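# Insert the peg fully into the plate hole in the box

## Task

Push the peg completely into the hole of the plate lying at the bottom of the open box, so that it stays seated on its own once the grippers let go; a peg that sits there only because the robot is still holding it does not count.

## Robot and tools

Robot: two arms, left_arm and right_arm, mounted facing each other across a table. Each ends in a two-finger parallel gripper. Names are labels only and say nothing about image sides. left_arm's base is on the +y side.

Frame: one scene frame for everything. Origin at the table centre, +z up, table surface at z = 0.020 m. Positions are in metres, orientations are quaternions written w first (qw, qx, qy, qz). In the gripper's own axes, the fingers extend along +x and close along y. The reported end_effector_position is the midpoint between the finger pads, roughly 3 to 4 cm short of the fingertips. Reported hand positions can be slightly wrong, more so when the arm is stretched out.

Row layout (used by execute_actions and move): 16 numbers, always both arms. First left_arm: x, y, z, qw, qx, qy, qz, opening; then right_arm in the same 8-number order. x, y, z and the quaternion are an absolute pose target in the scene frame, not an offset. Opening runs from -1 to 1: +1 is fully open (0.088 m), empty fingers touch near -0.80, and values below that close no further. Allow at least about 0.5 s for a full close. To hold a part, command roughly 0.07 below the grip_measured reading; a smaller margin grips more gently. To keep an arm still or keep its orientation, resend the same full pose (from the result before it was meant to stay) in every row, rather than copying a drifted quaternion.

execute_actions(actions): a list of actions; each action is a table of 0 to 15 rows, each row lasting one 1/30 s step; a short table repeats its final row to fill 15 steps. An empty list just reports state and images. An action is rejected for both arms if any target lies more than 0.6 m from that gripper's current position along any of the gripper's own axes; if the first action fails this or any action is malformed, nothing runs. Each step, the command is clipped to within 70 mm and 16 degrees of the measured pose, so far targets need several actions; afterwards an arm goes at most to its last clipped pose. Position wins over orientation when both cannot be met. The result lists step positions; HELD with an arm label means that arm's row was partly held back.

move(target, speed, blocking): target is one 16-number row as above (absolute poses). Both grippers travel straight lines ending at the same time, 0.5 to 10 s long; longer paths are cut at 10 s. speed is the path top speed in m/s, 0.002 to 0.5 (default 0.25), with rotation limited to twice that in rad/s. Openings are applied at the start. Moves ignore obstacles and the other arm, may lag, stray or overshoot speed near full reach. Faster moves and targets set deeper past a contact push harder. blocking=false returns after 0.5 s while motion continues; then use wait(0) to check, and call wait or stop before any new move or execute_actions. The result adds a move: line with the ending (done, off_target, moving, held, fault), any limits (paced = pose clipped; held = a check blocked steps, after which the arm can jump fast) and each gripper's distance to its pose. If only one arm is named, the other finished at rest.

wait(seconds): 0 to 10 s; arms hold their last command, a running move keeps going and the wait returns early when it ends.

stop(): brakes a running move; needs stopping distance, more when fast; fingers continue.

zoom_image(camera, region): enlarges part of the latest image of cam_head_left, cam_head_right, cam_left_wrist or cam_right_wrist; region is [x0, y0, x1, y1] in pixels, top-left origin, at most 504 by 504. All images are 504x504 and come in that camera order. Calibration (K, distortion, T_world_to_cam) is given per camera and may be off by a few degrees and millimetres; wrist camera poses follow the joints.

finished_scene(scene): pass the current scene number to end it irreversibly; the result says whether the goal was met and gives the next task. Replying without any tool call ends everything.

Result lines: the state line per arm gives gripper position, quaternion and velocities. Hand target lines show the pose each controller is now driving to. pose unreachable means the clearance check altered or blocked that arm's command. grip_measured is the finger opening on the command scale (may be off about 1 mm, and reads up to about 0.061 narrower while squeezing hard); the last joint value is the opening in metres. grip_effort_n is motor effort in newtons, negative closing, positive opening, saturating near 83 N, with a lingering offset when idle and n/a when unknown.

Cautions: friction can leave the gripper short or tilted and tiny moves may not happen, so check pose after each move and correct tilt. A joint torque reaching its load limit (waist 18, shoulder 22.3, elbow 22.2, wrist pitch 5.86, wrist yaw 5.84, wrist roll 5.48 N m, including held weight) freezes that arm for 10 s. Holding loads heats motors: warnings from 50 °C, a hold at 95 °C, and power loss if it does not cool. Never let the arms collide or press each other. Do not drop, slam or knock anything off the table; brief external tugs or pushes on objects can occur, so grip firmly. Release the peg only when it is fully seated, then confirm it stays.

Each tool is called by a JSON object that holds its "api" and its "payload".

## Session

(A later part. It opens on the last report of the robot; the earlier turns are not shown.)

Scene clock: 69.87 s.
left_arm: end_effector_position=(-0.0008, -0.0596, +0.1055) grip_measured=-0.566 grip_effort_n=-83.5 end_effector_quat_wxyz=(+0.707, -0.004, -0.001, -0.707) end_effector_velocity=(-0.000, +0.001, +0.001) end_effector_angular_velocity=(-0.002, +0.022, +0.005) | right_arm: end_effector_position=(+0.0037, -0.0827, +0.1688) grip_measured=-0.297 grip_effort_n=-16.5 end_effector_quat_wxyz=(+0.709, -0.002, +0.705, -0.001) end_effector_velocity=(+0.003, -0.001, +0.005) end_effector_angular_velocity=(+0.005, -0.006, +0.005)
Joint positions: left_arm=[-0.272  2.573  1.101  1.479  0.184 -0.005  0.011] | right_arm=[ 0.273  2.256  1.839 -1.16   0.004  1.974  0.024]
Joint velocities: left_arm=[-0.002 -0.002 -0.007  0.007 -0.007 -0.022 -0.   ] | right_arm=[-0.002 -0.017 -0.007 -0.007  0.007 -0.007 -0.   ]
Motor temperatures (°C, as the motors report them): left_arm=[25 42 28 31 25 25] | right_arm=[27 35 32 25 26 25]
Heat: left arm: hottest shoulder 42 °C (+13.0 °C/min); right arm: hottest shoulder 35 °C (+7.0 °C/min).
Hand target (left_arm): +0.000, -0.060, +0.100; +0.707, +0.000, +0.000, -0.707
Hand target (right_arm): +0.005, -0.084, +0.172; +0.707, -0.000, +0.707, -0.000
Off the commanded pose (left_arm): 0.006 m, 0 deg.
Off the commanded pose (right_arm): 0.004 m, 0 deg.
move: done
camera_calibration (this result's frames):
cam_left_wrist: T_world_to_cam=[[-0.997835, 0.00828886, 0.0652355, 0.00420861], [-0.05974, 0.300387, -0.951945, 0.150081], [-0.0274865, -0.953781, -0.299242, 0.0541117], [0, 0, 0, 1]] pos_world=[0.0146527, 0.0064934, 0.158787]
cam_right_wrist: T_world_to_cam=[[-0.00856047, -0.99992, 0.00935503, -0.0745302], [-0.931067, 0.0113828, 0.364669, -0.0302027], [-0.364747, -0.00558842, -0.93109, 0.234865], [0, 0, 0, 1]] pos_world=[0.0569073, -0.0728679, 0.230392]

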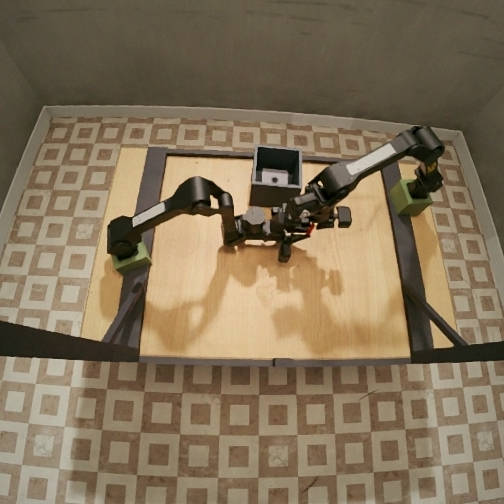

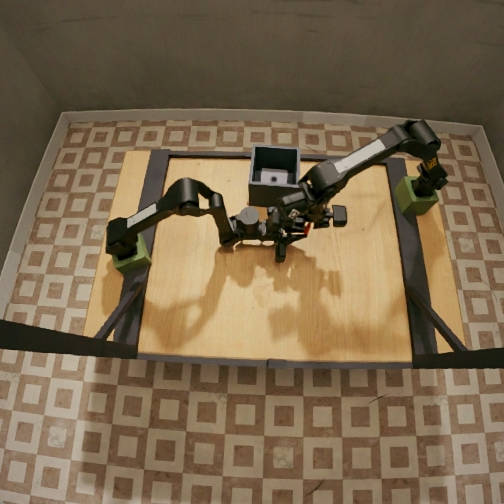

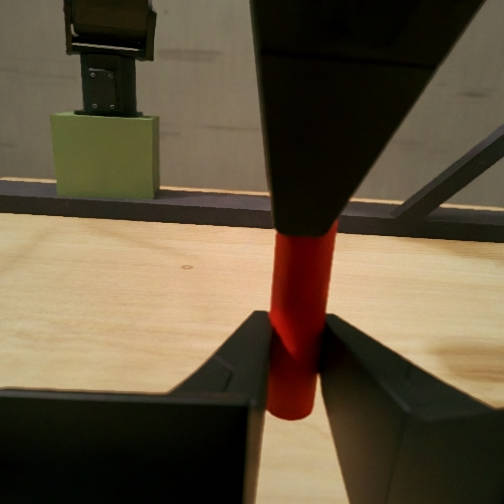

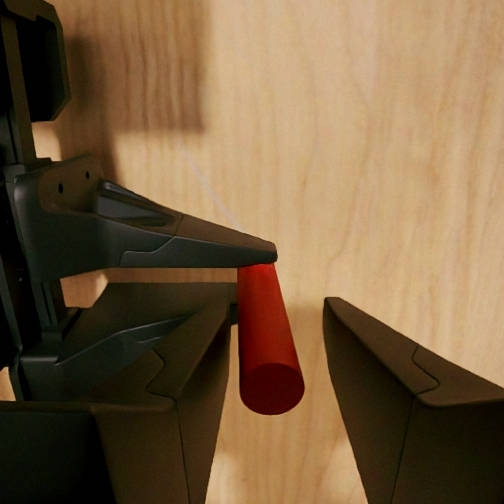

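{"api": "execute_actions", "payload": {"actions": [[[0.0,-0.06,0.10,0.707,0,0,-0.707,-0.6, 0.004,-0.080,0.172,0.707,0,0.707,0,-0.65]],[[0.0,-0.06,0.10,0.707,0,0,-0.707,0.2, 0.004,-0.080,0.172,0.707,0,0.707,0,-0.65]]]}}

{"api": "move", "payload": {"target": [0.0,0.1,0.15,0.707,0,0,-0.707,0.2, 0.004,-0.080,0.172,0.707,0,0.707,0,-0.65]}}

Scene clock: 76.57 s.
left_arm: end_effector_position=(-0.0004, -0.0606, +0.1064) grip_measured=+0.181 grip_effort_n=15.6 end_effector_quat_wxyz=(+0.707, -0.004, -0.003, -0.707) end_effector_velocity=(-0.003, -0.000, -0.001) end_effector_angular_velocity=(+0.007, +0.023, -0.000) | right_arm: end_effector_position=(+0.0048, -0.0815, +0.1714) grip_measured=-0.576 grip_effort_n=-83.5 end_effector_quat_wxyz=(+0.709, -0.000, +0.705, -0.001) end_effector_velocity=(+0.000, -0.001, +0.002) end_effector_angular_velocity=(-0.005, +0.006, +0.005)
Joint positions: left_arm=[-0.271  2.574  1.106  1.478  0.184 -0.004  0.048] | right_arm=[ 0.27   2.255  1.847 -1.166  0.004  1.972  0.011]
Joint velocities: left_arm=[-0.007 -0.002 -0.002 -0.007 -0.007 -0.022  0.006] | right_arm=[-0.002 -0.002  0.002 -0.007 -0.007 -0.007 -0.   ]
Motor temperatures (°C, as the motors report them): left_arm=[25 42 28 32 25 25] | right_arm=[27 38 32 25 26 25]
Heat: left arm: hottest shoulder 42 °C (+13.3 °C/min); right arm: hottest shoulder 38 °C (+9.2 °C/min).
Hand target (left_arm): -0.000, -0.060, +0.100; +0.707, +0.000, +0.000, -0.707
Hand target (right_arm): +0.004, -0.080, +0.172; +0.707, +0.000, +0.707, +0.000
Off the commanded pose (left_arm): 0.006 m, 1 deg.
Off the commanded pose (right_arm): 0.002 m, 0 deg.
Step readings (end_effector_position; steps 1 to 15: 1st action; 16 to 30: 2nd action):
0: left_arm (-0.0008, -0.0596, +0.1055) | right_arm (+0.0037, -0.0828, +0.1692)
1: left_arm (-0.0008, -0.0596, +0.1055) | right_arm (+0.0037, -0.0828, +0.1692)
2: left_arm (-0.0008, -0.0596, +0.1054) | right_arm (+0.0037, -0.0828, +0.1692)
4: left_arm (-0.0007, -0.0603, +0.1062) | right_arm (+0.0040, -0.0814, +0.1699)
8: left_arm (-0.0004, -0.0606, +0.1067) | right_arm (+0.0044, -0.0806, +0.1708)
15: left_arm (-0.0004, -0.0606, +0.1067) | right_arm (+0.0044, -0.0806, +0.1712)
16: left_arm (-0.0004, -0.0607, +0.1068) | right_arm (+0.0044, -0.0805, +0.1713)
17: left_arm (-0.0004, -0.0607, +0.1068) | right_arm (+0.0046, -0.0810, +0.1714)
19: left_arm (-0.0004, -0.0607, +0.1066) | right_arm (+0.0048, -0.0815, +0.1714)
23: left_arm (-0.0004, -0.0606, +0.1064) | right_arm (+0.0048, -0.0815, +0.1714)
30: end_effector_position above
camera_calibration (this result's frames):
cam_left_wrist: T_world_to_cam=[[-0.997901, 0.00850393, 0.0641939, 0.00463005], [-0.0587739, 0.297174, -0.953013, 0.151218], [-0.0271811, -0.954786, -0.29605, 0.0529931], [0, 0, 0, 1]] pos_world=[0.0149484, 0.00561978, 0.159504]
cam_right_wrist: T_world_to_cam=[[-0.0104592, -0.999921, 0.00691566, -0.0729224], [-0.930662, 0.0122638, 0.365675, -0.0302041], [-0.365731, -0.00261148, -0.930717, 0.237814], [0, 0, 0, 1]] pos_world=[0.0581034, -0.0719252, 0.232887]

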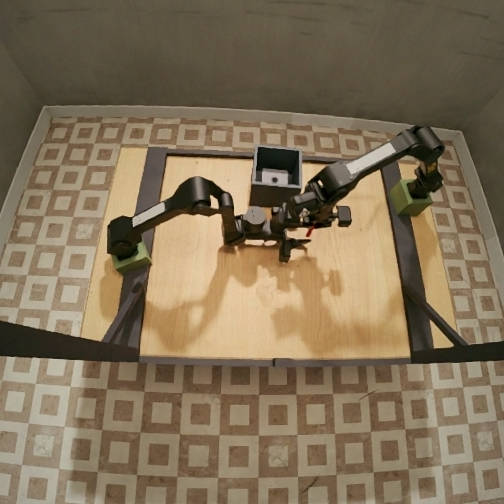

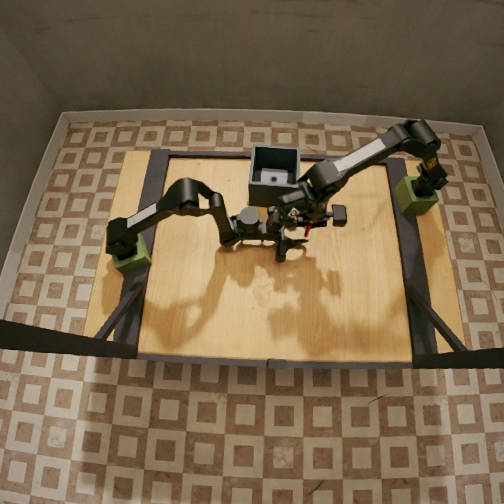

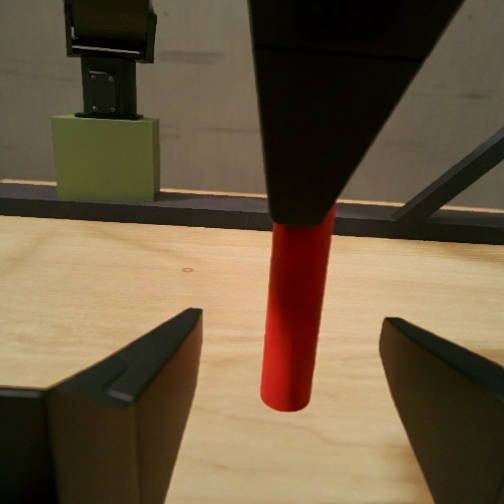

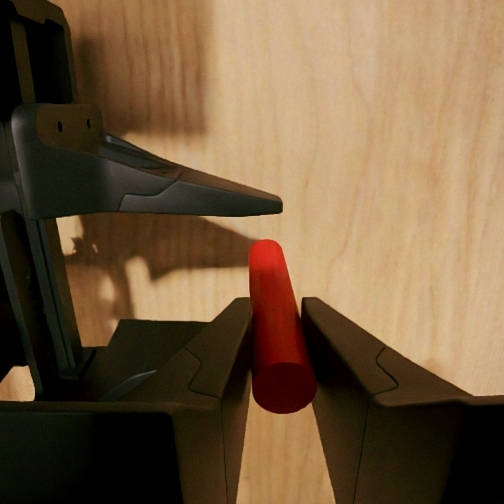

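Scene clock: 77.93 s.
left_arm: end_effector_position=(+0.0012, +0.0986, +0.1452) grip_measured=+0.197 grip_effort_n=16.0 end_effector_quat_wxyz=(+0.701, +0.047, +0.052, -0.710) end_effector_velocity=(-0.001, +0.002, -0.004) end_effector_angular_velocity=(+0.021, +0.015, -0.004) | right_arm: end_effector_position=(+0.0048, -0.0815, +0.1714) grip_measured=-0.576 grip_effort_n=-83.5 end_effector_quat_wxyz=(+0.709, -0.000, +0.705, -0.001) end_effector_velocity=(+0.002, -0.005, +0.000) end_effector_angular_velocity=(-0.023, -0.002, +0.005)
Joint positions: left_arm=[-0.136  2.101  0.379  1.574  0.33   0.039  0.049] | right_arm=[ 0.27   2.255  1.847 -1.166  0.004  1.972  0.011]
Joint velocities: left_arm=[ 0.002 -0.007 -0.007 -0.022  0.007 -0.007  0.   ] | right_arm=[-0.002 -0.002 -0.002 -0.022 -0.007 -0.007 -0.   ]
Motor temperatures (°C, as the motors report them): left_arm=[25 43 27 32 25 25] | right_arm=[27 38 32 25 26 25]
Heat: left arm: hottest shoulder 43 °C (+14.0 °C/min); right arm: hottest shoulder 38 °C (+9.0 °C/min).
Hand target (left_arm): +0.002, +0.099, +0.151; +0.701, +0.045, +0.045, -0.710
Hand target (right_arm): +0.004, -0.080, +0.172; +0.707, +0.000, +0.707, +0.000
Off the commanded pose (left_arm): 0.005 m, 8 deg.
Off the commanded pose (right_arm): 0.002 m, 0 deg.
joint sent to its limit (left arm) — the command would take joint 4 (wrist pitch) past its upper limit, so that joint was sent only as far as its limit.
move: off_target (left_arm)
camera_calibration (this result's frames):
cam_left_wrist: T_world_to_cam=[[-0.997375, 0.0118902, 0.0714231, 0.00105053], [-0.0590548, 0.437168, -0.897439, 0.119048], [-0.0418947, -0.899301, -0.435319, 0.231373], [0, 0, 0, 1]] pos_world=[0.0177714, 0.156017, 0.207485]
cam_right_wrist: T_world_to_cam=[[-0.0104592, -0.999921, 0.00691566, -0.0729224], [-0.930662, 0.0122638, 0.365675, -0.0302041], [-0.365731, -0.00261148, -0.930717, 0.237814], [0, 0, 0, 1]] pos_world=[0.0581034, -0.0719252, 0.232887]

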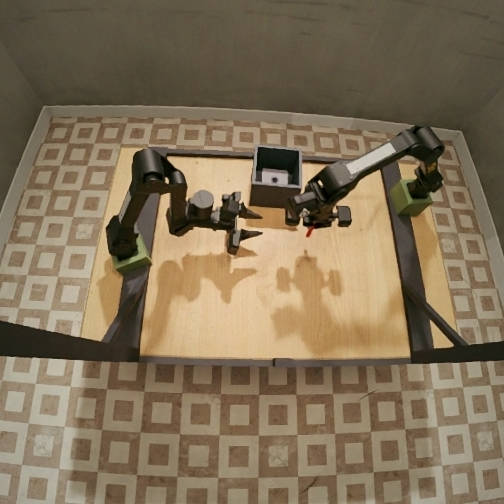

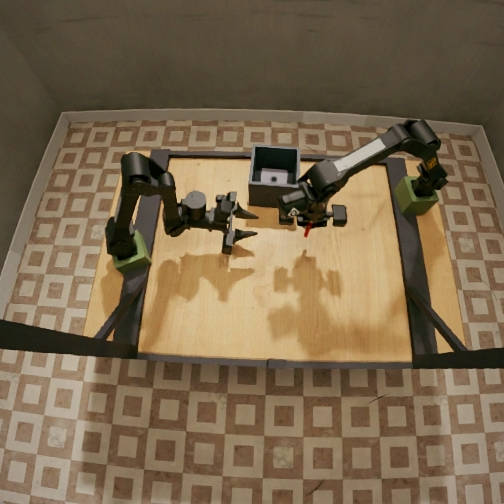

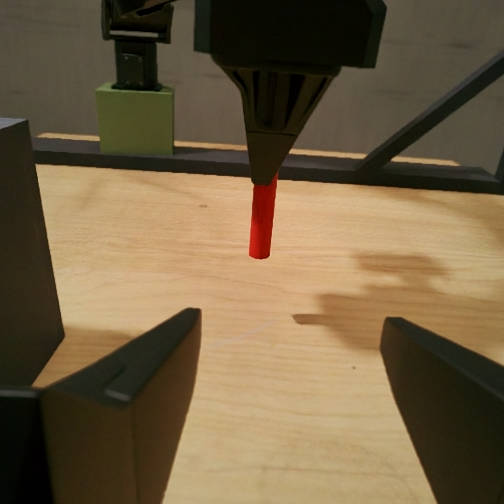

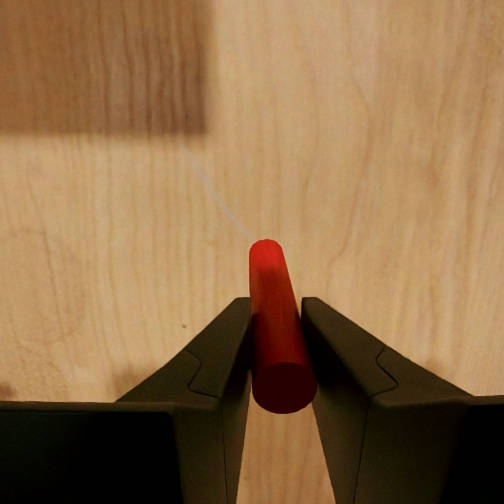

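{"api": "move", "payload": {"target": [-0.05,0.2,0.2,0.65,0.27,0.27,-0.65,0.2, 0.06,-0.12,0.275,0.707,0,0.707,0,-0.65], "speed": 0.2}}

{"api": "move", "payload": {"target": [-0.05,0.2,0.2,0.65,0.27,0.27,-0.65,0.2, 0.22,-0.02,0.275,0.707,0,0.707,0,-0.65], "speed": 0.15}}

Scene clock: 86.43 s.
left_arm: end_effector_position=(-0.0494, +0.2022, +0.1930) grip_measured=+0.197 grip_effort_n=15.6 end_effector_quat_wxyz=(+0.649, +0.278, +0.277, -0.652) end_effector_velocity=(-0.001, +0.004, -0.001) end_effector_angular_velocity=(+0.023, +0.023, +0.024) | right_arm: end_effector_position=(+0.0596, -0.1210, +0.2678) grip_measured=-0.576 grip_effort_n=-83.5 end_effector_quat_wxyz=(+0.711, -0.007, +0.704, -0.007) end_effector_velocity=(-0.002, -0.003, +0.002) end_effector_angular_velocity=(-0.009, +0.021, +0.019)
Joint positions: left_arm=[-0.316  1.042  0.492 -0.262  0.1    0.106  0.049] | right_arm=[ 0.177  2.01   1.848 -1.432  0.003  1.877  0.011]
Joint velocities: left_arm=[-0.007 -0.007  0.007 -0.037 -0.007 -0.037 -0.   ] | right_arm=[-0.002 -0.007 -0.002 -0.007 -0.022 -0.022  0.   ]
Motor temperatures (°C, as the motors report them): left_arm=[25 42 27 32 25 25] | right_arm=[27 40 32 25 26 25]
Heat: left arm: hottest shoulder 42 °C (+9.1 °C/min); right arm: hottest shoulder 40 °C (+10.1 °C/min).
Hand target (left_arm): -0.049, +0.200, +0.200; +0.653, +0.272, +0.270, -0.653
Hand target (right_arm): +0.060, -0.120, +0.275; +0.707, -0.000, +0.707, -0.000
Off the commanded pose (left_arm): 0.007 m, 1 deg.
Off the commanded pose (right_arm): 0.007 m, 1 deg.
move: done
camera_calibration (this result's frames):
cam_left_wrist: T_world_to_cam=[[-0.998252, -0.0338497, 0.0484446, -0.0404141], [-0.0516235, 0.898486, -0.435957, -0.0682724], [-0.0287697, -0.437696, -0.898663, 0.339901], [0, 0, 0, 1]] pos_world=[-0.034089, 0.208747, 0.277651]
cam_right_wrist: T_world_to_cam=[[-0.00864296, -0.999644, 0.0252525, -0.117436], [-0.932535, 0.0171738, 0.360671, -0.0118859], [-0.360976, -0.0204315, -0.932351, 0.345475], [0, 0, 0, 1]] pos_world=[0.112609, -0.110132, 0.329356]

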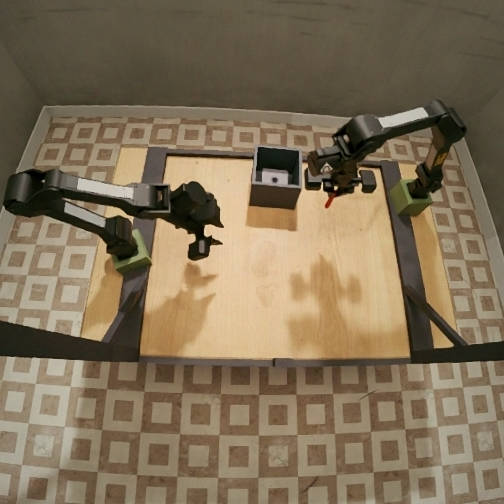

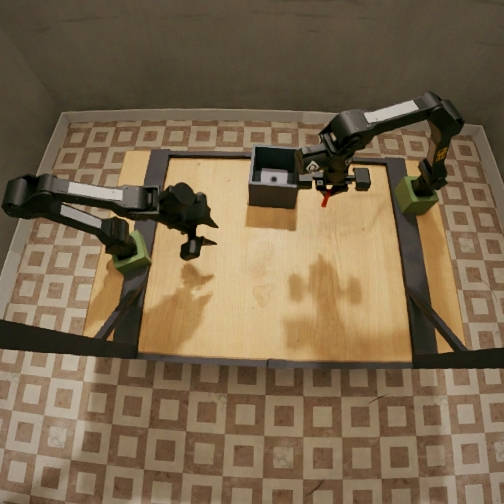

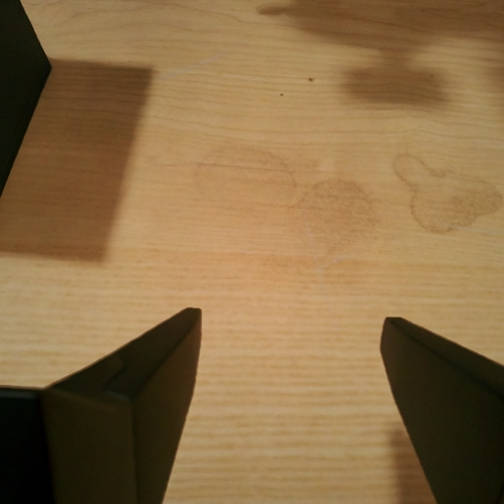

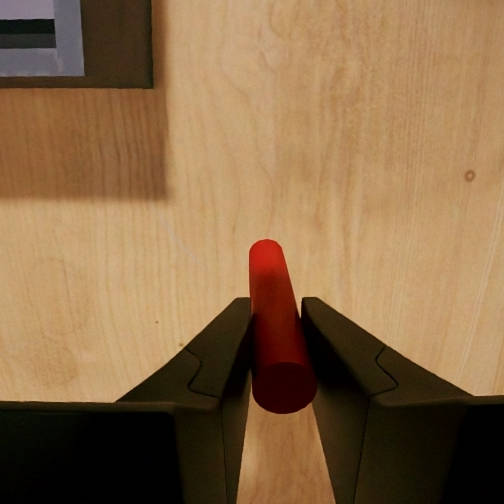

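Scene clock: 88.20 s.
left_arm: end_effector_position=(-0.0501, +0.2025, +0.1933) grip_measured=+0.197 grip_effort_n=16.0 end_effector_quat_wxyz=(+0.649, +0.277, +0.278, -0.652) end_effector_velocity=(-0.000, +0.004, -0.005) end_effector_angular_velocity=(+0.027, +0.003, +0.008) | right_arm: end_effector_position=(+0.2194, -0.0242, +0.2756) grip_measured=-0.576 grip_effort_n=-83.5 end_effector_quat_wxyz=(+0.710, +0.035, +0.702, +0.033) end_effector_velocity=(+0.000, +0.001, -0.002) end_effector_angular_velocity=(+0.003, +0.005, +0.020)
Joint positions: left_arm=[-0.319  1.039  0.492 -0.265  0.098  0.1    0.049] | right_arm=[-0.23   2.303  2.341 -1.511  0.001  1.474  0.011]
Joint velocities: left_arm=[-0.002  0.002 -0.002 -0.022 -0.007 -0.007  0.   ] | right_arm=[-0.002  0.002 -0.002  0.007 -0.007 -0.022 -0.   ]
Motor temperatures (°C, as the motors report them): left_arm=[25 41 28 32 25 25] | right_arm=[27 40 32 25 26 25]
Heat: left arm: hottest shoulder 41 °C (+8.1 °C/min); right arm: hottest shoulder 40 °C (+10.1 °C/min).
Hand target (left_arm): -0.050, +0.200, +0.200; +0.653, +0.271, +0.271, -0.653
Hand target (right_arm): +0.220, -0.021, +0.274; +0.709, +0.037, +0.703, +0.036
Off the commanded pose (left_arm): 0.007 m, 1 deg.
Off the commanded pose (right_arm): 0.004 m, 6 deg.
joint sent to its limit (right arm) — the command would take joint 3 (elbow) past its upper limit, so that joint was sent only as far as its limit.
move: off_target (right_arm)
camera_calibration (this result's frames):
cam_left_wrist: T_world_to_cam=[[-0.998049, -0.0356028, 0.0512966, -0.0413765], [-0.0544416, 0.898467, -0.435652, -0.0686272], [-0.0305779, -0.437594, -0.898652, 0.340224], [0, 0, 0, 1]] pos_world=[-0.0346285, 0.209066, 0.277968]
cam_right_wrist: T_world_to_cam=[[-0.0111644, -0.995682, -0.0921605, 0.0135467], [-0.932817, -0.0228275, 0.359626, 0.131992], [-0.360176, 0.0899839, -0.928534, 0.413918], [0, 0, 0, 1]] pos_world=[0.272359, -0.0207447, 0.338118]

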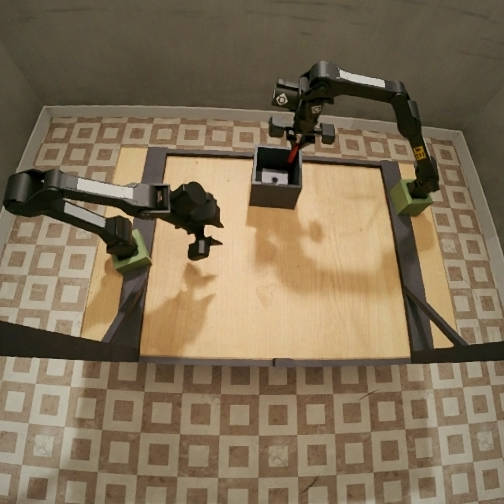

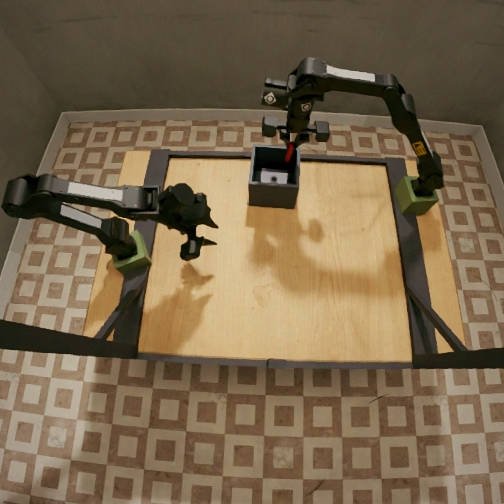

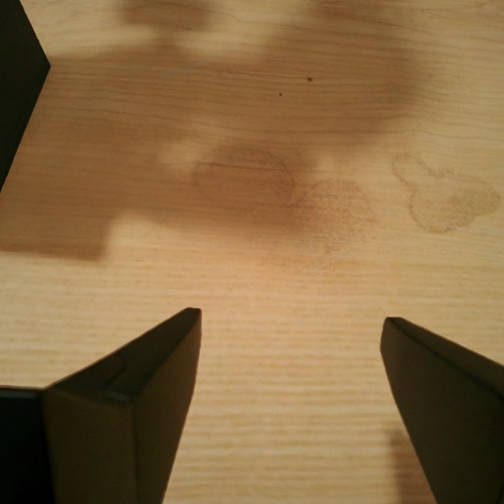

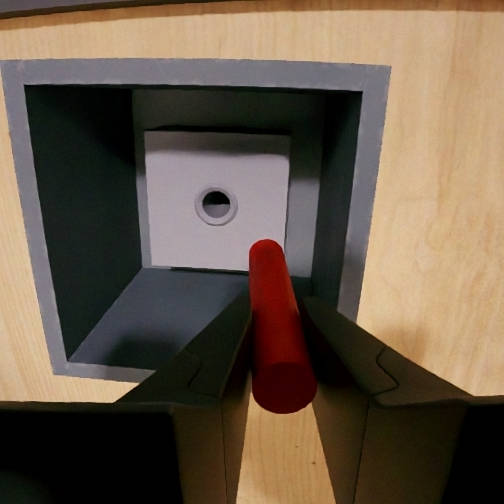

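{"api": "move", "payload": {"target": [-0.05,0.2,0.2,0.65,0.27,0.27,-0.65,0.2, 0.205,0.025,0.19,0.707,0,0.707,0,-0.65], "speed": 0.08}}

Scene clock: 97.53 s.
left_arm: end_effector_position=(-0.0502, +0.2025, +0.1933) grip_measured=+0.197 grip_effort_n=16.5 end_effector_quat_wxyz=(+0.649, +0.277, +0.278, -0.652) end_effector_velocity=(+0.000, +0.003, -0.003) end_effector_angular_velocity=(+0.013, +0.001, +0.008) | right_arm: end_effector_position=(+0.2061, +0.0211, +0.1924) grip_measured=-0.576 grip_effort_n=-83.5 end_effector_quat_wxyz=(+0.709, +0.037, +0.703, +0.037) end_effector_velocity=(+0.000, +0.002, +0.002) end_effector_angular_velocity=(+0.013, +0.007, -0.009)
Joint positions: left_arm=[-0.32   1.039  0.492 -0.265  0.098  0.1    0.049] | right_arm=[-0.195  2.493  2.344 -1.317  0.001  1.506  0.011]
Joint velocities: left_arm=[-0.002 -0.002 -0.007 -0.007 -0.007 -0.007 -0.   ] | right_arm=[-0.002 -0.002  0.002  0.007 -0.007  0.007 -0.   ]
Motor temperatures (°C, as the motors report them): left_arm=[25 39 29 32 25 25] | right_arm=[27 42 33 25 26 25]
Heat: left arm: hottest shoulder 39 °C (+2.0 °C/min); right arm: hottest shoulder 42 °C (+11.1 °C/min).
Hand target (left_arm): -0.050, +0.200, +0.200; +0.653, +0.271, +0.271, -0.653
Hand target (right_arm): +0.205, +0.024, +0.189; +0.708, +0.038, +0.704, +0.038
Off the commanded pose (left_arm): 0.007 m, 1 deg.
Off the commanded pose (right_arm): 0.005 m, 6 deg.
joint sent to its limit (right arm) — the command would take joint 3 (elbow) past its upper limit, so that joint was sent only as far as its limit.
move: off_target (right_arm)
camera_calibration (this result's frames):
cam_left_wrist: T_world_to_cam=[[-0.998067, -0.035486, 0.0510217, -0.0413958], [-0.0542154, 0.89849, -0.435633, -0.0686242], [-0.0303836, -0.437557, -0.898677, 0.340224], [0, 0, 0, 1]] pos_world=[-0.034699, 0.209056, 0.277968]
cam_right_wrist: T_world_to_cam=[[-0.008221, -0.995067, -0.0988651, 0.0514861], [-0.931763, -0.0282651, 0.361965, 0.150034], [-0.362974, 0.0950946, -0.926934, 0.327908], [0, 0, 0, 1]] pos_world=[0.259242, 0.0242906, 0.254732]

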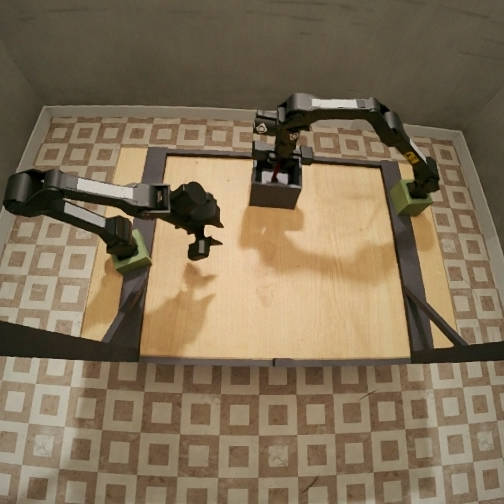

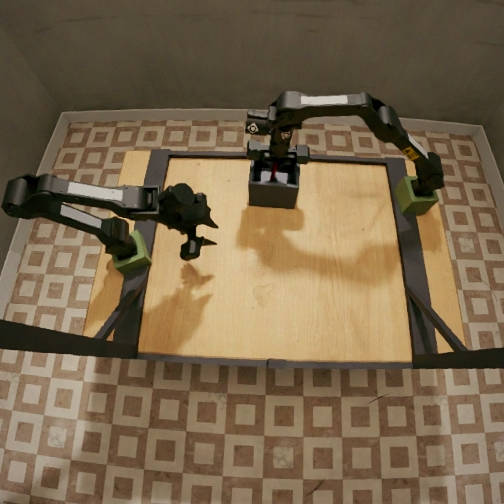

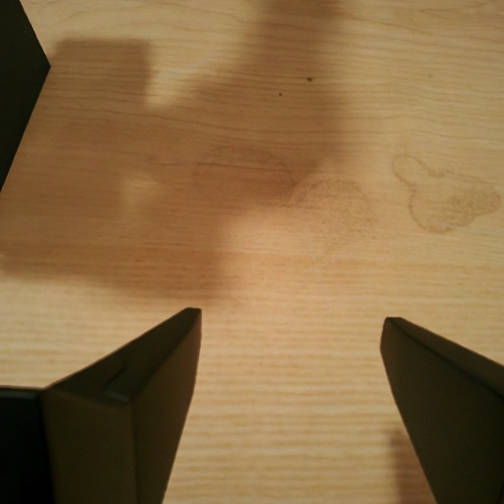

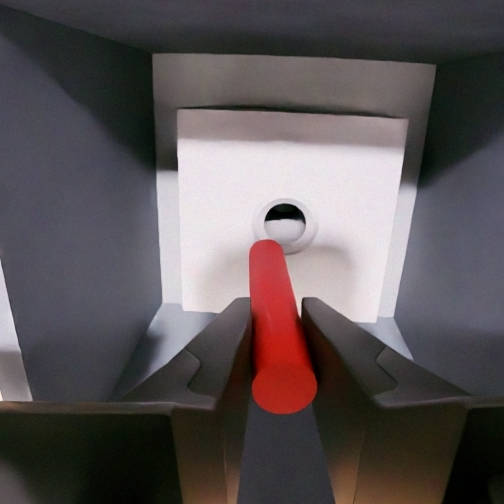

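{"api": "move", "payload": {"target": [-0.05,0.2,0.2,0.65,0.27,0.27,-0.65,0.2, 0.214,0.019,0.182,0.707,0,0.707,0,-0.65], "speed": 0.03}}

Scene clock: 109.07 s.
left_arm: end_effector_position=(-0.0502, +0.2025, +0.1933) grip_measured=+0.197 grip_effort_n=15.6 end_effector_quat_wxyz=(+0.649, +0.277, +0.278, -0.652) end_effector_velocity=(+0.002, +0.002, -0.003) end_effector_angular_velocity=(+0.014, -0.009, +0.018) | right_arm: end_effector_position=(+0.2126, +0.0173, +0.1849) grip_measured=-0.576 grip_effort_n=-83.5 end_effector_quat_wxyz=(+0.709, +0.027, +0.704, +0.027) end_effector_velocity=(+0.002, -0.002, +0.003) end_effector_angular_velocity=(-0.002, +0.007, +0.001)
Joint positions: left_arm=[-0.32   1.039  0.492 -0.265  0.098  0.099  0.049] | right_arm=[-0.208  2.508  2.344 -1.33   0.001  1.493  0.011]
Joint velocities: left_arm=[-0.002  0.002 -0.002 -0.007 -0.022 -0.007 -0.   ] | right_arm=[-0.007 -0.007 -0.002 -0.007 -0.007 -0.007 -0.   ]
Motor temperatures (°C, as the motors report them): left_arm=[25 37 30 32 25 25] | right_arm=[27 44 33 25 26 25]
Heat: left arm: hottest shoulder 37 °C (-6.0 °C/min); right arm: hottest shoulder 44 °C (+13.1 °C/min).
Hand target (left_arm): -0.050, +0.200, +0.200; +0.653, +0.271, +0.271, -0.653
Hand target (right_arm): +0.214, +0.018, +0.182; +0.708, +0.026, +0.705, +0.026
Off the commanded pose (left_arm): 0.007 m, 1 deg.
Off the commanded pose (right_arm): 0.004 m, 4 deg.
joint sent to its limit (right arm) — the command would take joint 3 (elbow) past its upper limit, so that joint was sent only as far as its limit.
move: off_target (right_arm)
camera_calibration (this result's frames):
cam_left_wrist: T_world_to_cam=[[-0.998044, -0.035761, 0.0512851, -0.0413899], [-0.0545778, 0.898476, -0.435617, -0.0686425], [-0.0305003, -0.437564, -0.89867, 0.340218], [0, 0, 0, 1]] pos_world=[-0.0346785, 0.209061, 0.277964]
cam_right_wrist: T_world_to_cam=[[-0.00833956, -0.997435, -0.0710842, 0.0418918], [-0.931485, -0.0181051, 0.363328, 0.158145], [-0.363683, 0.0692439, -0.928945, 0.324693], [0, 0, 0, 1]] pos_world=[0.265745, 0.0221646, 0.247141]

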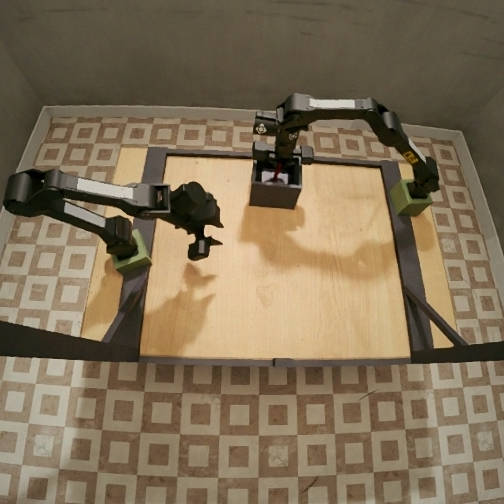

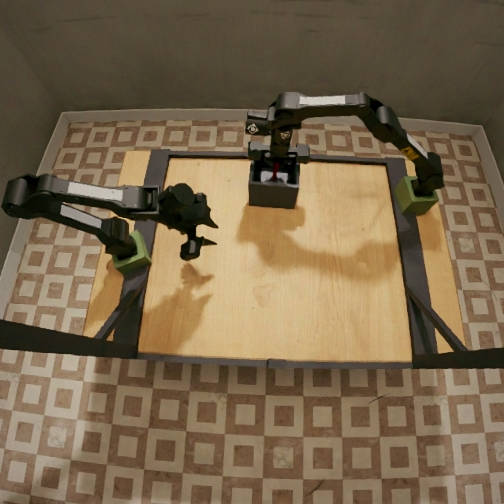

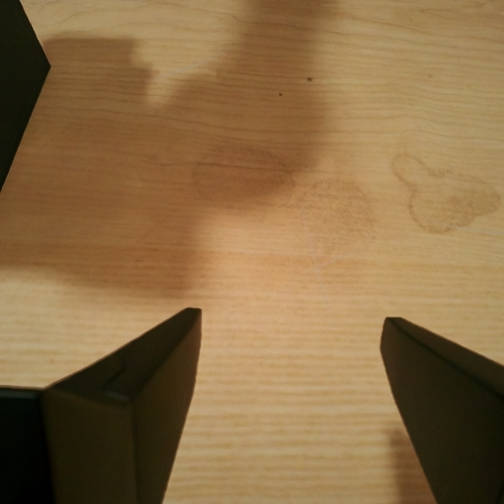

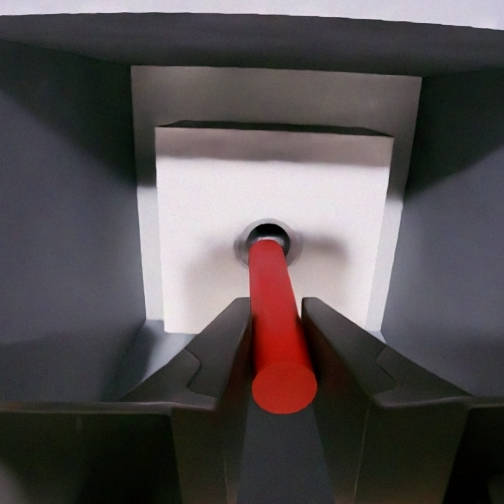

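{"api": "move", "payload": {"target": [-0.05,0.2,0.2,0.65,0.27,0.27,-0.65,0.2, 0.213,0.020,0.168,0.707,0,0.707,0,-0.65], "speed": 0.02}}

Scene clock: 114.97 s.
left_arm: end_effector_position=(-0.0502, +0.2025, +0.1933) grip_measured=+0.197 grip_effort_n=16.0 end_effector_quat_wxyz=(+0.649, +0.277, +0.278, -0.652) end_effector_velocity=(-0.002, +0.002, -0.001) end_effector_angular_velocity=(+0.007, +0.011, -0.002) | right_arm: end_effector_position=(+0.2134, +0.0177, +0.1720) grip_measured=-0.576 grip_effort_n=-83.5 end_effector_quat_wxyz=(+0.709, +0.020, +0.705, +0.020) end_effector_velocity=(+0.000, -0.000, -0.003) end_effector_angular_velocity=(-0.002, +0.007, +0.005)
Joint positions: left_arm=[-0.32   1.039  0.492 -0.265  0.098  0.099  0.049] | right_arm=[-0.209  2.536  2.346 -1.323  0.001  1.492  0.011]
Joint velocities: left_arm=[-0.002 -0.002 -0.002 -0.007  0.007 -0.007 -0.   ] | right_arm=[-0.002  0.002 -0.007  0.007 -0.007 -0.007  0.   ]
Motor temperatures (°C, as the motors report them): left_arm=[25 36 31 32 25 25] | right_arm=[27 44 33 25 26 25]
Heat: left arm: hottest shoulder 36 °C (-6.1 °C/min); right arm: hottest shoulder 44 °C (+12.2 °C/min).
Hand target (left_arm): -0.050, +0.200, +0.200; +0.653, +0.271, +0.271, -0.653
Hand target (right_arm): +0.213, +0.019, +0.168; +0.708, +0.019, +0.705, +0.019
Off the commanded pose (left_arm): 0.007 m, 1 deg.
Off the commanded pose (right_arm): 0.005 m, 3 deg.
joint sent to its limit (right arm) — the command would take joint 3 (elbow) past its upper limit, so that joint was sent only as far as its limit.
move: off_target (right_arm)
camera_calibration (this result's frames):
cam_left_wrist: T_world_to_cam=[[-0.998044, -0.035761, 0.0512851, -0.0413899], [-0.0545778, 0.898476, -0.435617, -0.0686425], [-0.0305003, -0.437564, -0.89867, 0.340218], [0, 0, 0, 1]] pos_world=[-0.0346785, 0.209061, 0.277964]
cam_right_wrist: T_world_to_cam=[[-0.00957447, -0.998616, -0.0517105, 0.0383729], [-0.930956, -0.00997442, 0.364994, 0.163072], [-0.365005, 0.0516348, -0.929573, 0.313599], [0, 0, 0, 1]] pos_world=[0.266646, 0.0237537, 0.233977]

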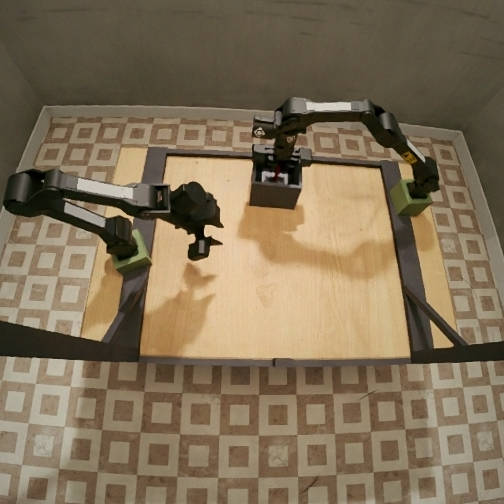

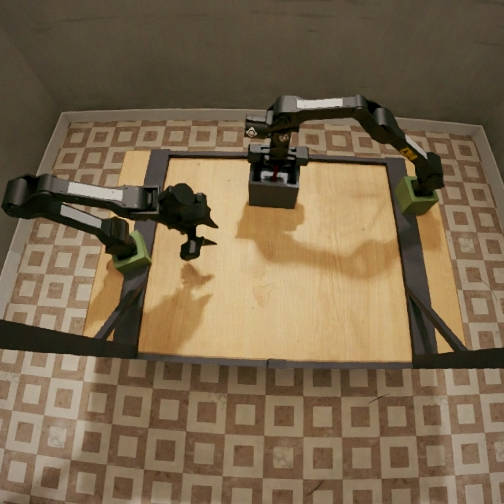

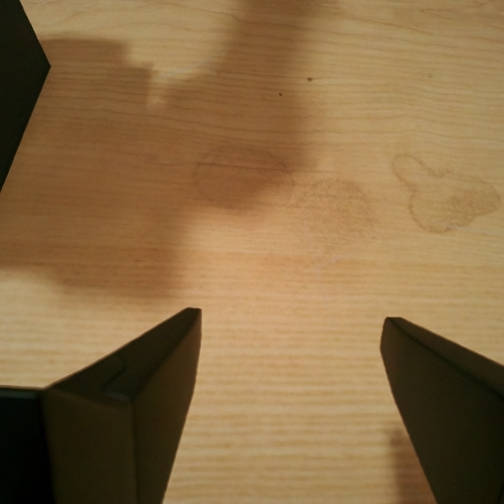

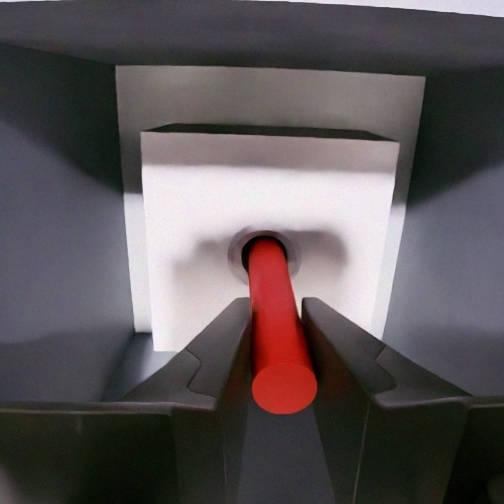

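{"api": "move", "payload": {"target": [-0.05,0.2,0.2,0.65,0.27,0.27,-0.65,0.2, 0.210,0.023,0.156,0.707,0,0.707,0,-0.65], "speed": 0.02}}

Scene clock: 121.13 s.
left_arm: end_effector_position=(-0.0502, +0.2025, +0.1933) grip_measured=+0.197 grip_effort_n=16.0 end_effector_quat_wxyz=(+0.649, +0.277, +0.278, -0.652) end_effector_velocity=(+0.000, +0.002, -0.002) end_effector_angular_velocity=(+0.008, +0.021, +0.029) | right_arm: end_effector_position=(+0.2132, +0.0201, +0.1598) grip_measured=-0.576 grip_effort_n=-83.5 end_effector_quat_wxyz=(+0.709, +0.019, +0.705, +0.016) end_effector_velocity=(+0.003, -0.001, +0.002) end_effector_angular_velocity=(-0.002, +0.007, +0.000)
Joint positions: left_arm=[-0.32   1.039  0.492 -0.265  0.098  0.099  0.049] | right_arm=[-0.209  2.562  2.346 -1.305  0.001  1.496  0.011]
Joint velocities: left_arm=[-0.002 -0.002 -0.002 -0.007 -0.007 -0.037  0.   ] | right_arm=[-0.007 -0.002  0.002 -0.007 -0.007 -0.007 -0.   ]
Motor temperatures (°C, as the motors report them): left_arm=[25 36 31 32 25 25] | right_arm=[27 45 33 25 26 25]
Heat: left arm: hottest shoulder 36 °C (-6.1 °C/min); right arm: hottest shoulder 45 °C (+12.1 °C/min).
Hand target (left_arm): -0.050, +0.200, +0.200; +0.653, +0.271, +0.271, -0.653
Hand target (right_arm): +0.210, +0.022, +0.156; +0.708, +0.017, +0.706, +0.017
Off the commanded pose (left_arm): 0.007 m, 1 deg.
Off the commanded pose (right_arm): 0.006 m, 3 deg.
joint sent to its limit (right arm) — the command would take joint 3 (elbow) past its upper limit, so that joint was sent only as far as its limit.
move: off_target (right_arm)
camera_calibration (this result's frames):
cam_left_wrist: T_world_to_cam=[[-0.998044, -0.035761, 0.0512851, -0.0413899], [-0.0545778, 0.898476, -0.435617, -0.0686425], [-0.0305003, -0.437564, -0.89867, 0.340218], [0, 0, 0, 1]] pos_world=[-0.0346785, 0.209061, 0.277964]
cam_right_wrist: T_world_to_cam=[[-0.0126556, -0.998946, -0.044125, 0.0395574], [-0.930685, -0.00436696, 0.365796, 0.16704], [-0.365603, 0.0456959, -0.929649, 0.302389], [0, 0, 0, 1]] pos_world=[0.266517, 0.0264273, 0.221758]

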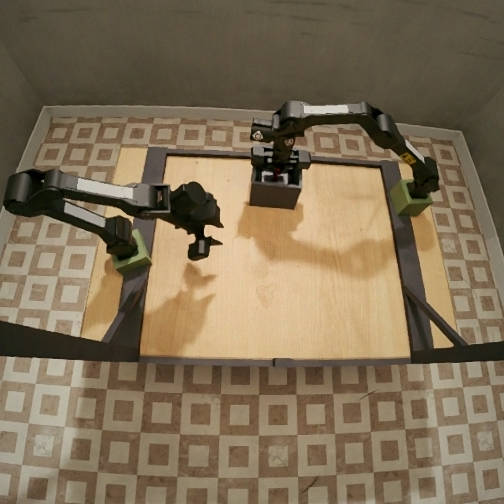

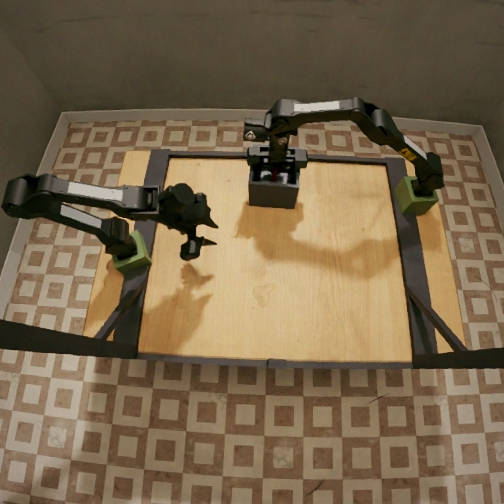

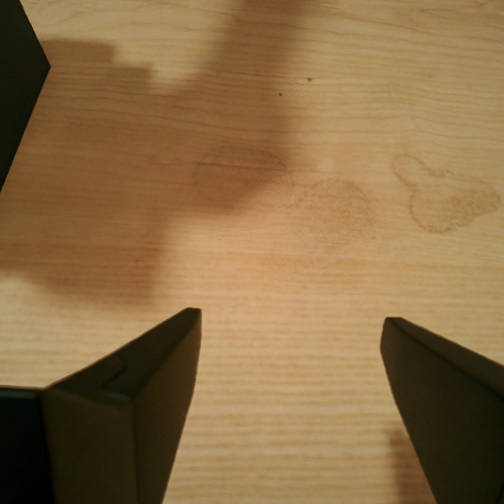

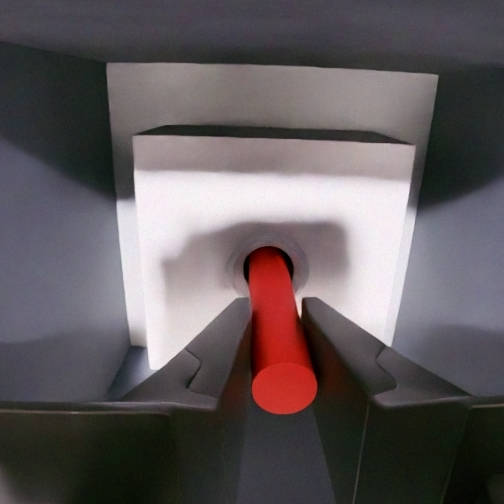

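It's in. Continue down.

{"api": "move", "payload": {"target": [-0.05,0.2,0.2,0.65,0.27,0.27,-0.65,0.2, 0.208,0.024,0.138,0.707,0,0.707,0,-0.65], "speed": 0.02}}

Scene clock: 125.50 s.
left_arm: end_effector_position=(-0.0502, +0.2025, +0.1933) grip_measured=+0.197 grip_effort_n=16.0 end_effector_quat_wxyz=(+0.649, +0.277, +0.278, -0.652) end_effector_velocity=(+0.002, +0.003, -0.002) end_effector_angular_velocity=(+0.019, -0.008, +0.018) | right_arm: end_effector_position=(+0.2128, +0.0214, +0.1424) grip_measured=-0.576 grip_effort_n=-83.5 end_effector_quat_wxyz=(+0.709, +0.013, +0.705, +0.009) end_effector_velocity=(-0.004, +0.002, +0.001) end_effector_angular_velocity=(+0.009, +0.021, +0.025)
Joint positions: left_arm=[-0.32   1.039  0.492 -0.265  0.098  0.099  0.049] | right_arm=[-0.207  2.598  2.346 -1.287  0.003  1.5    0.011]
Joint velocities: left_arm=[-0.002 -0.002  0.002 -0.022 -0.022 -0.007 -0.   ] | right_arm=[ 0.002 -0.002 -0.002  0.007 -0.022 -0.022 -0.   ]
Motor temperatures (°C, as the motors report them): left_arm=[25 35 31 32 25 25] | right_arm=[27 46 34 25 26 25]
Heat: left arm: hottest shoulder 35 °C (-7.1 °C/min); right arm: hottest shoulder 46 °C (+12.1 °C/min).
Hand target (left_arm): -0.050, +0.200, +0.200; +0.653, +0.271, +0.271, -0.653
Hand target (right_arm): +0.208, +0.023, +0.138; +0.708, +0.010, +0.706, +0.011
Off the commanded pose (left_arm): 0.007 m, 1 deg.
Off the commanded pose (right_arm): 0.007 m, 2 deg.
joint sent to its limit (right arm) — the command would take joint 3 (elbow) past its upper limit, so that joint was sent only as far as its limit.
move: done
camera_calibration (this result's frames):
cam_left_wrist: T_world_to_cam=[[-0.998044, -0.035761, 0.0512851, -0.0413899], [-0.0545778, 0.898476, -0.435617, -0.0686425], [-0.0305003, -0.437564, -0.89867, 0.340218], [0, 0, 0, 1]] pos_world=[-0.0346785, 0.209061, 0.277964]
cam_right_wrist: T_world_to_cam=[[-0.0150037, -0.999536, -0.0265203, 0.0381452], [-0.930826, 0.00427633, 0.365437, 0.172952], [-0.365154, 0.0301688, -0.930458, 0.28637], [0, 0, 0, 1]] pos_world=[0.26613, 0.0287485, 0.204264]

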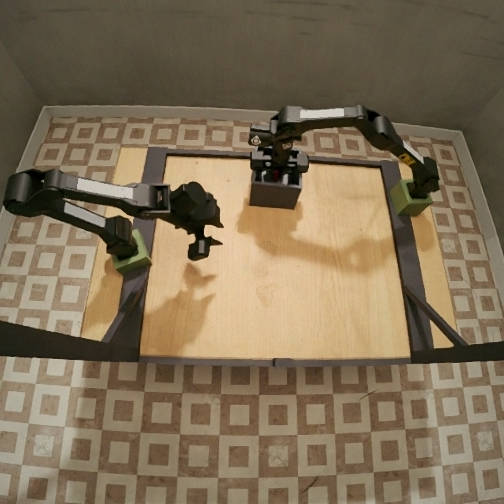

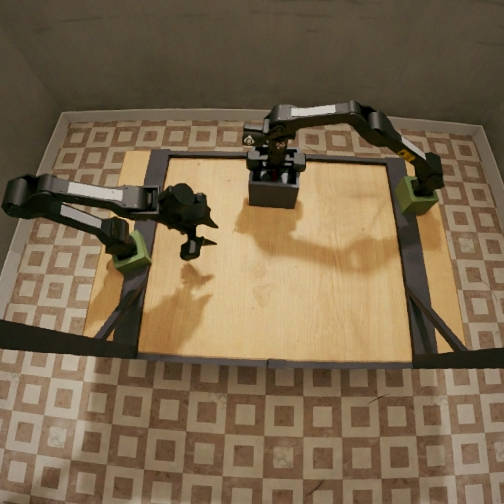

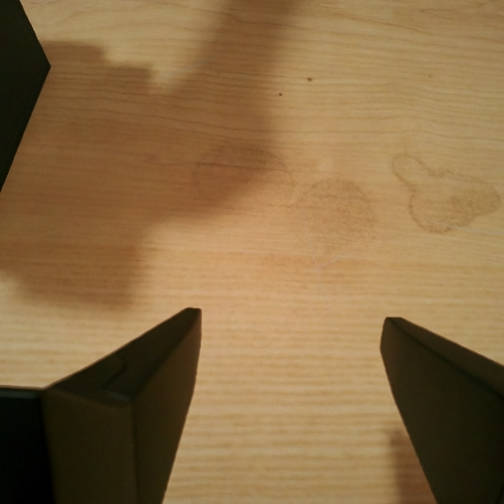

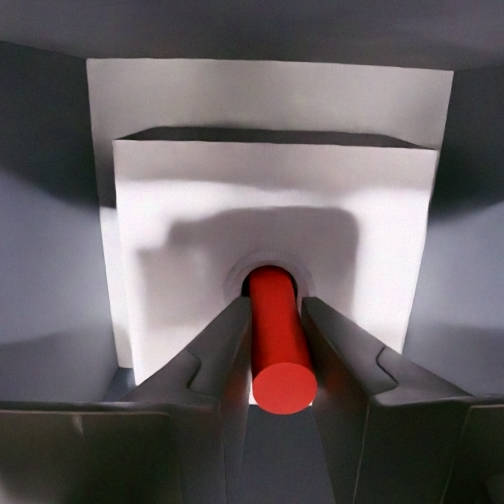

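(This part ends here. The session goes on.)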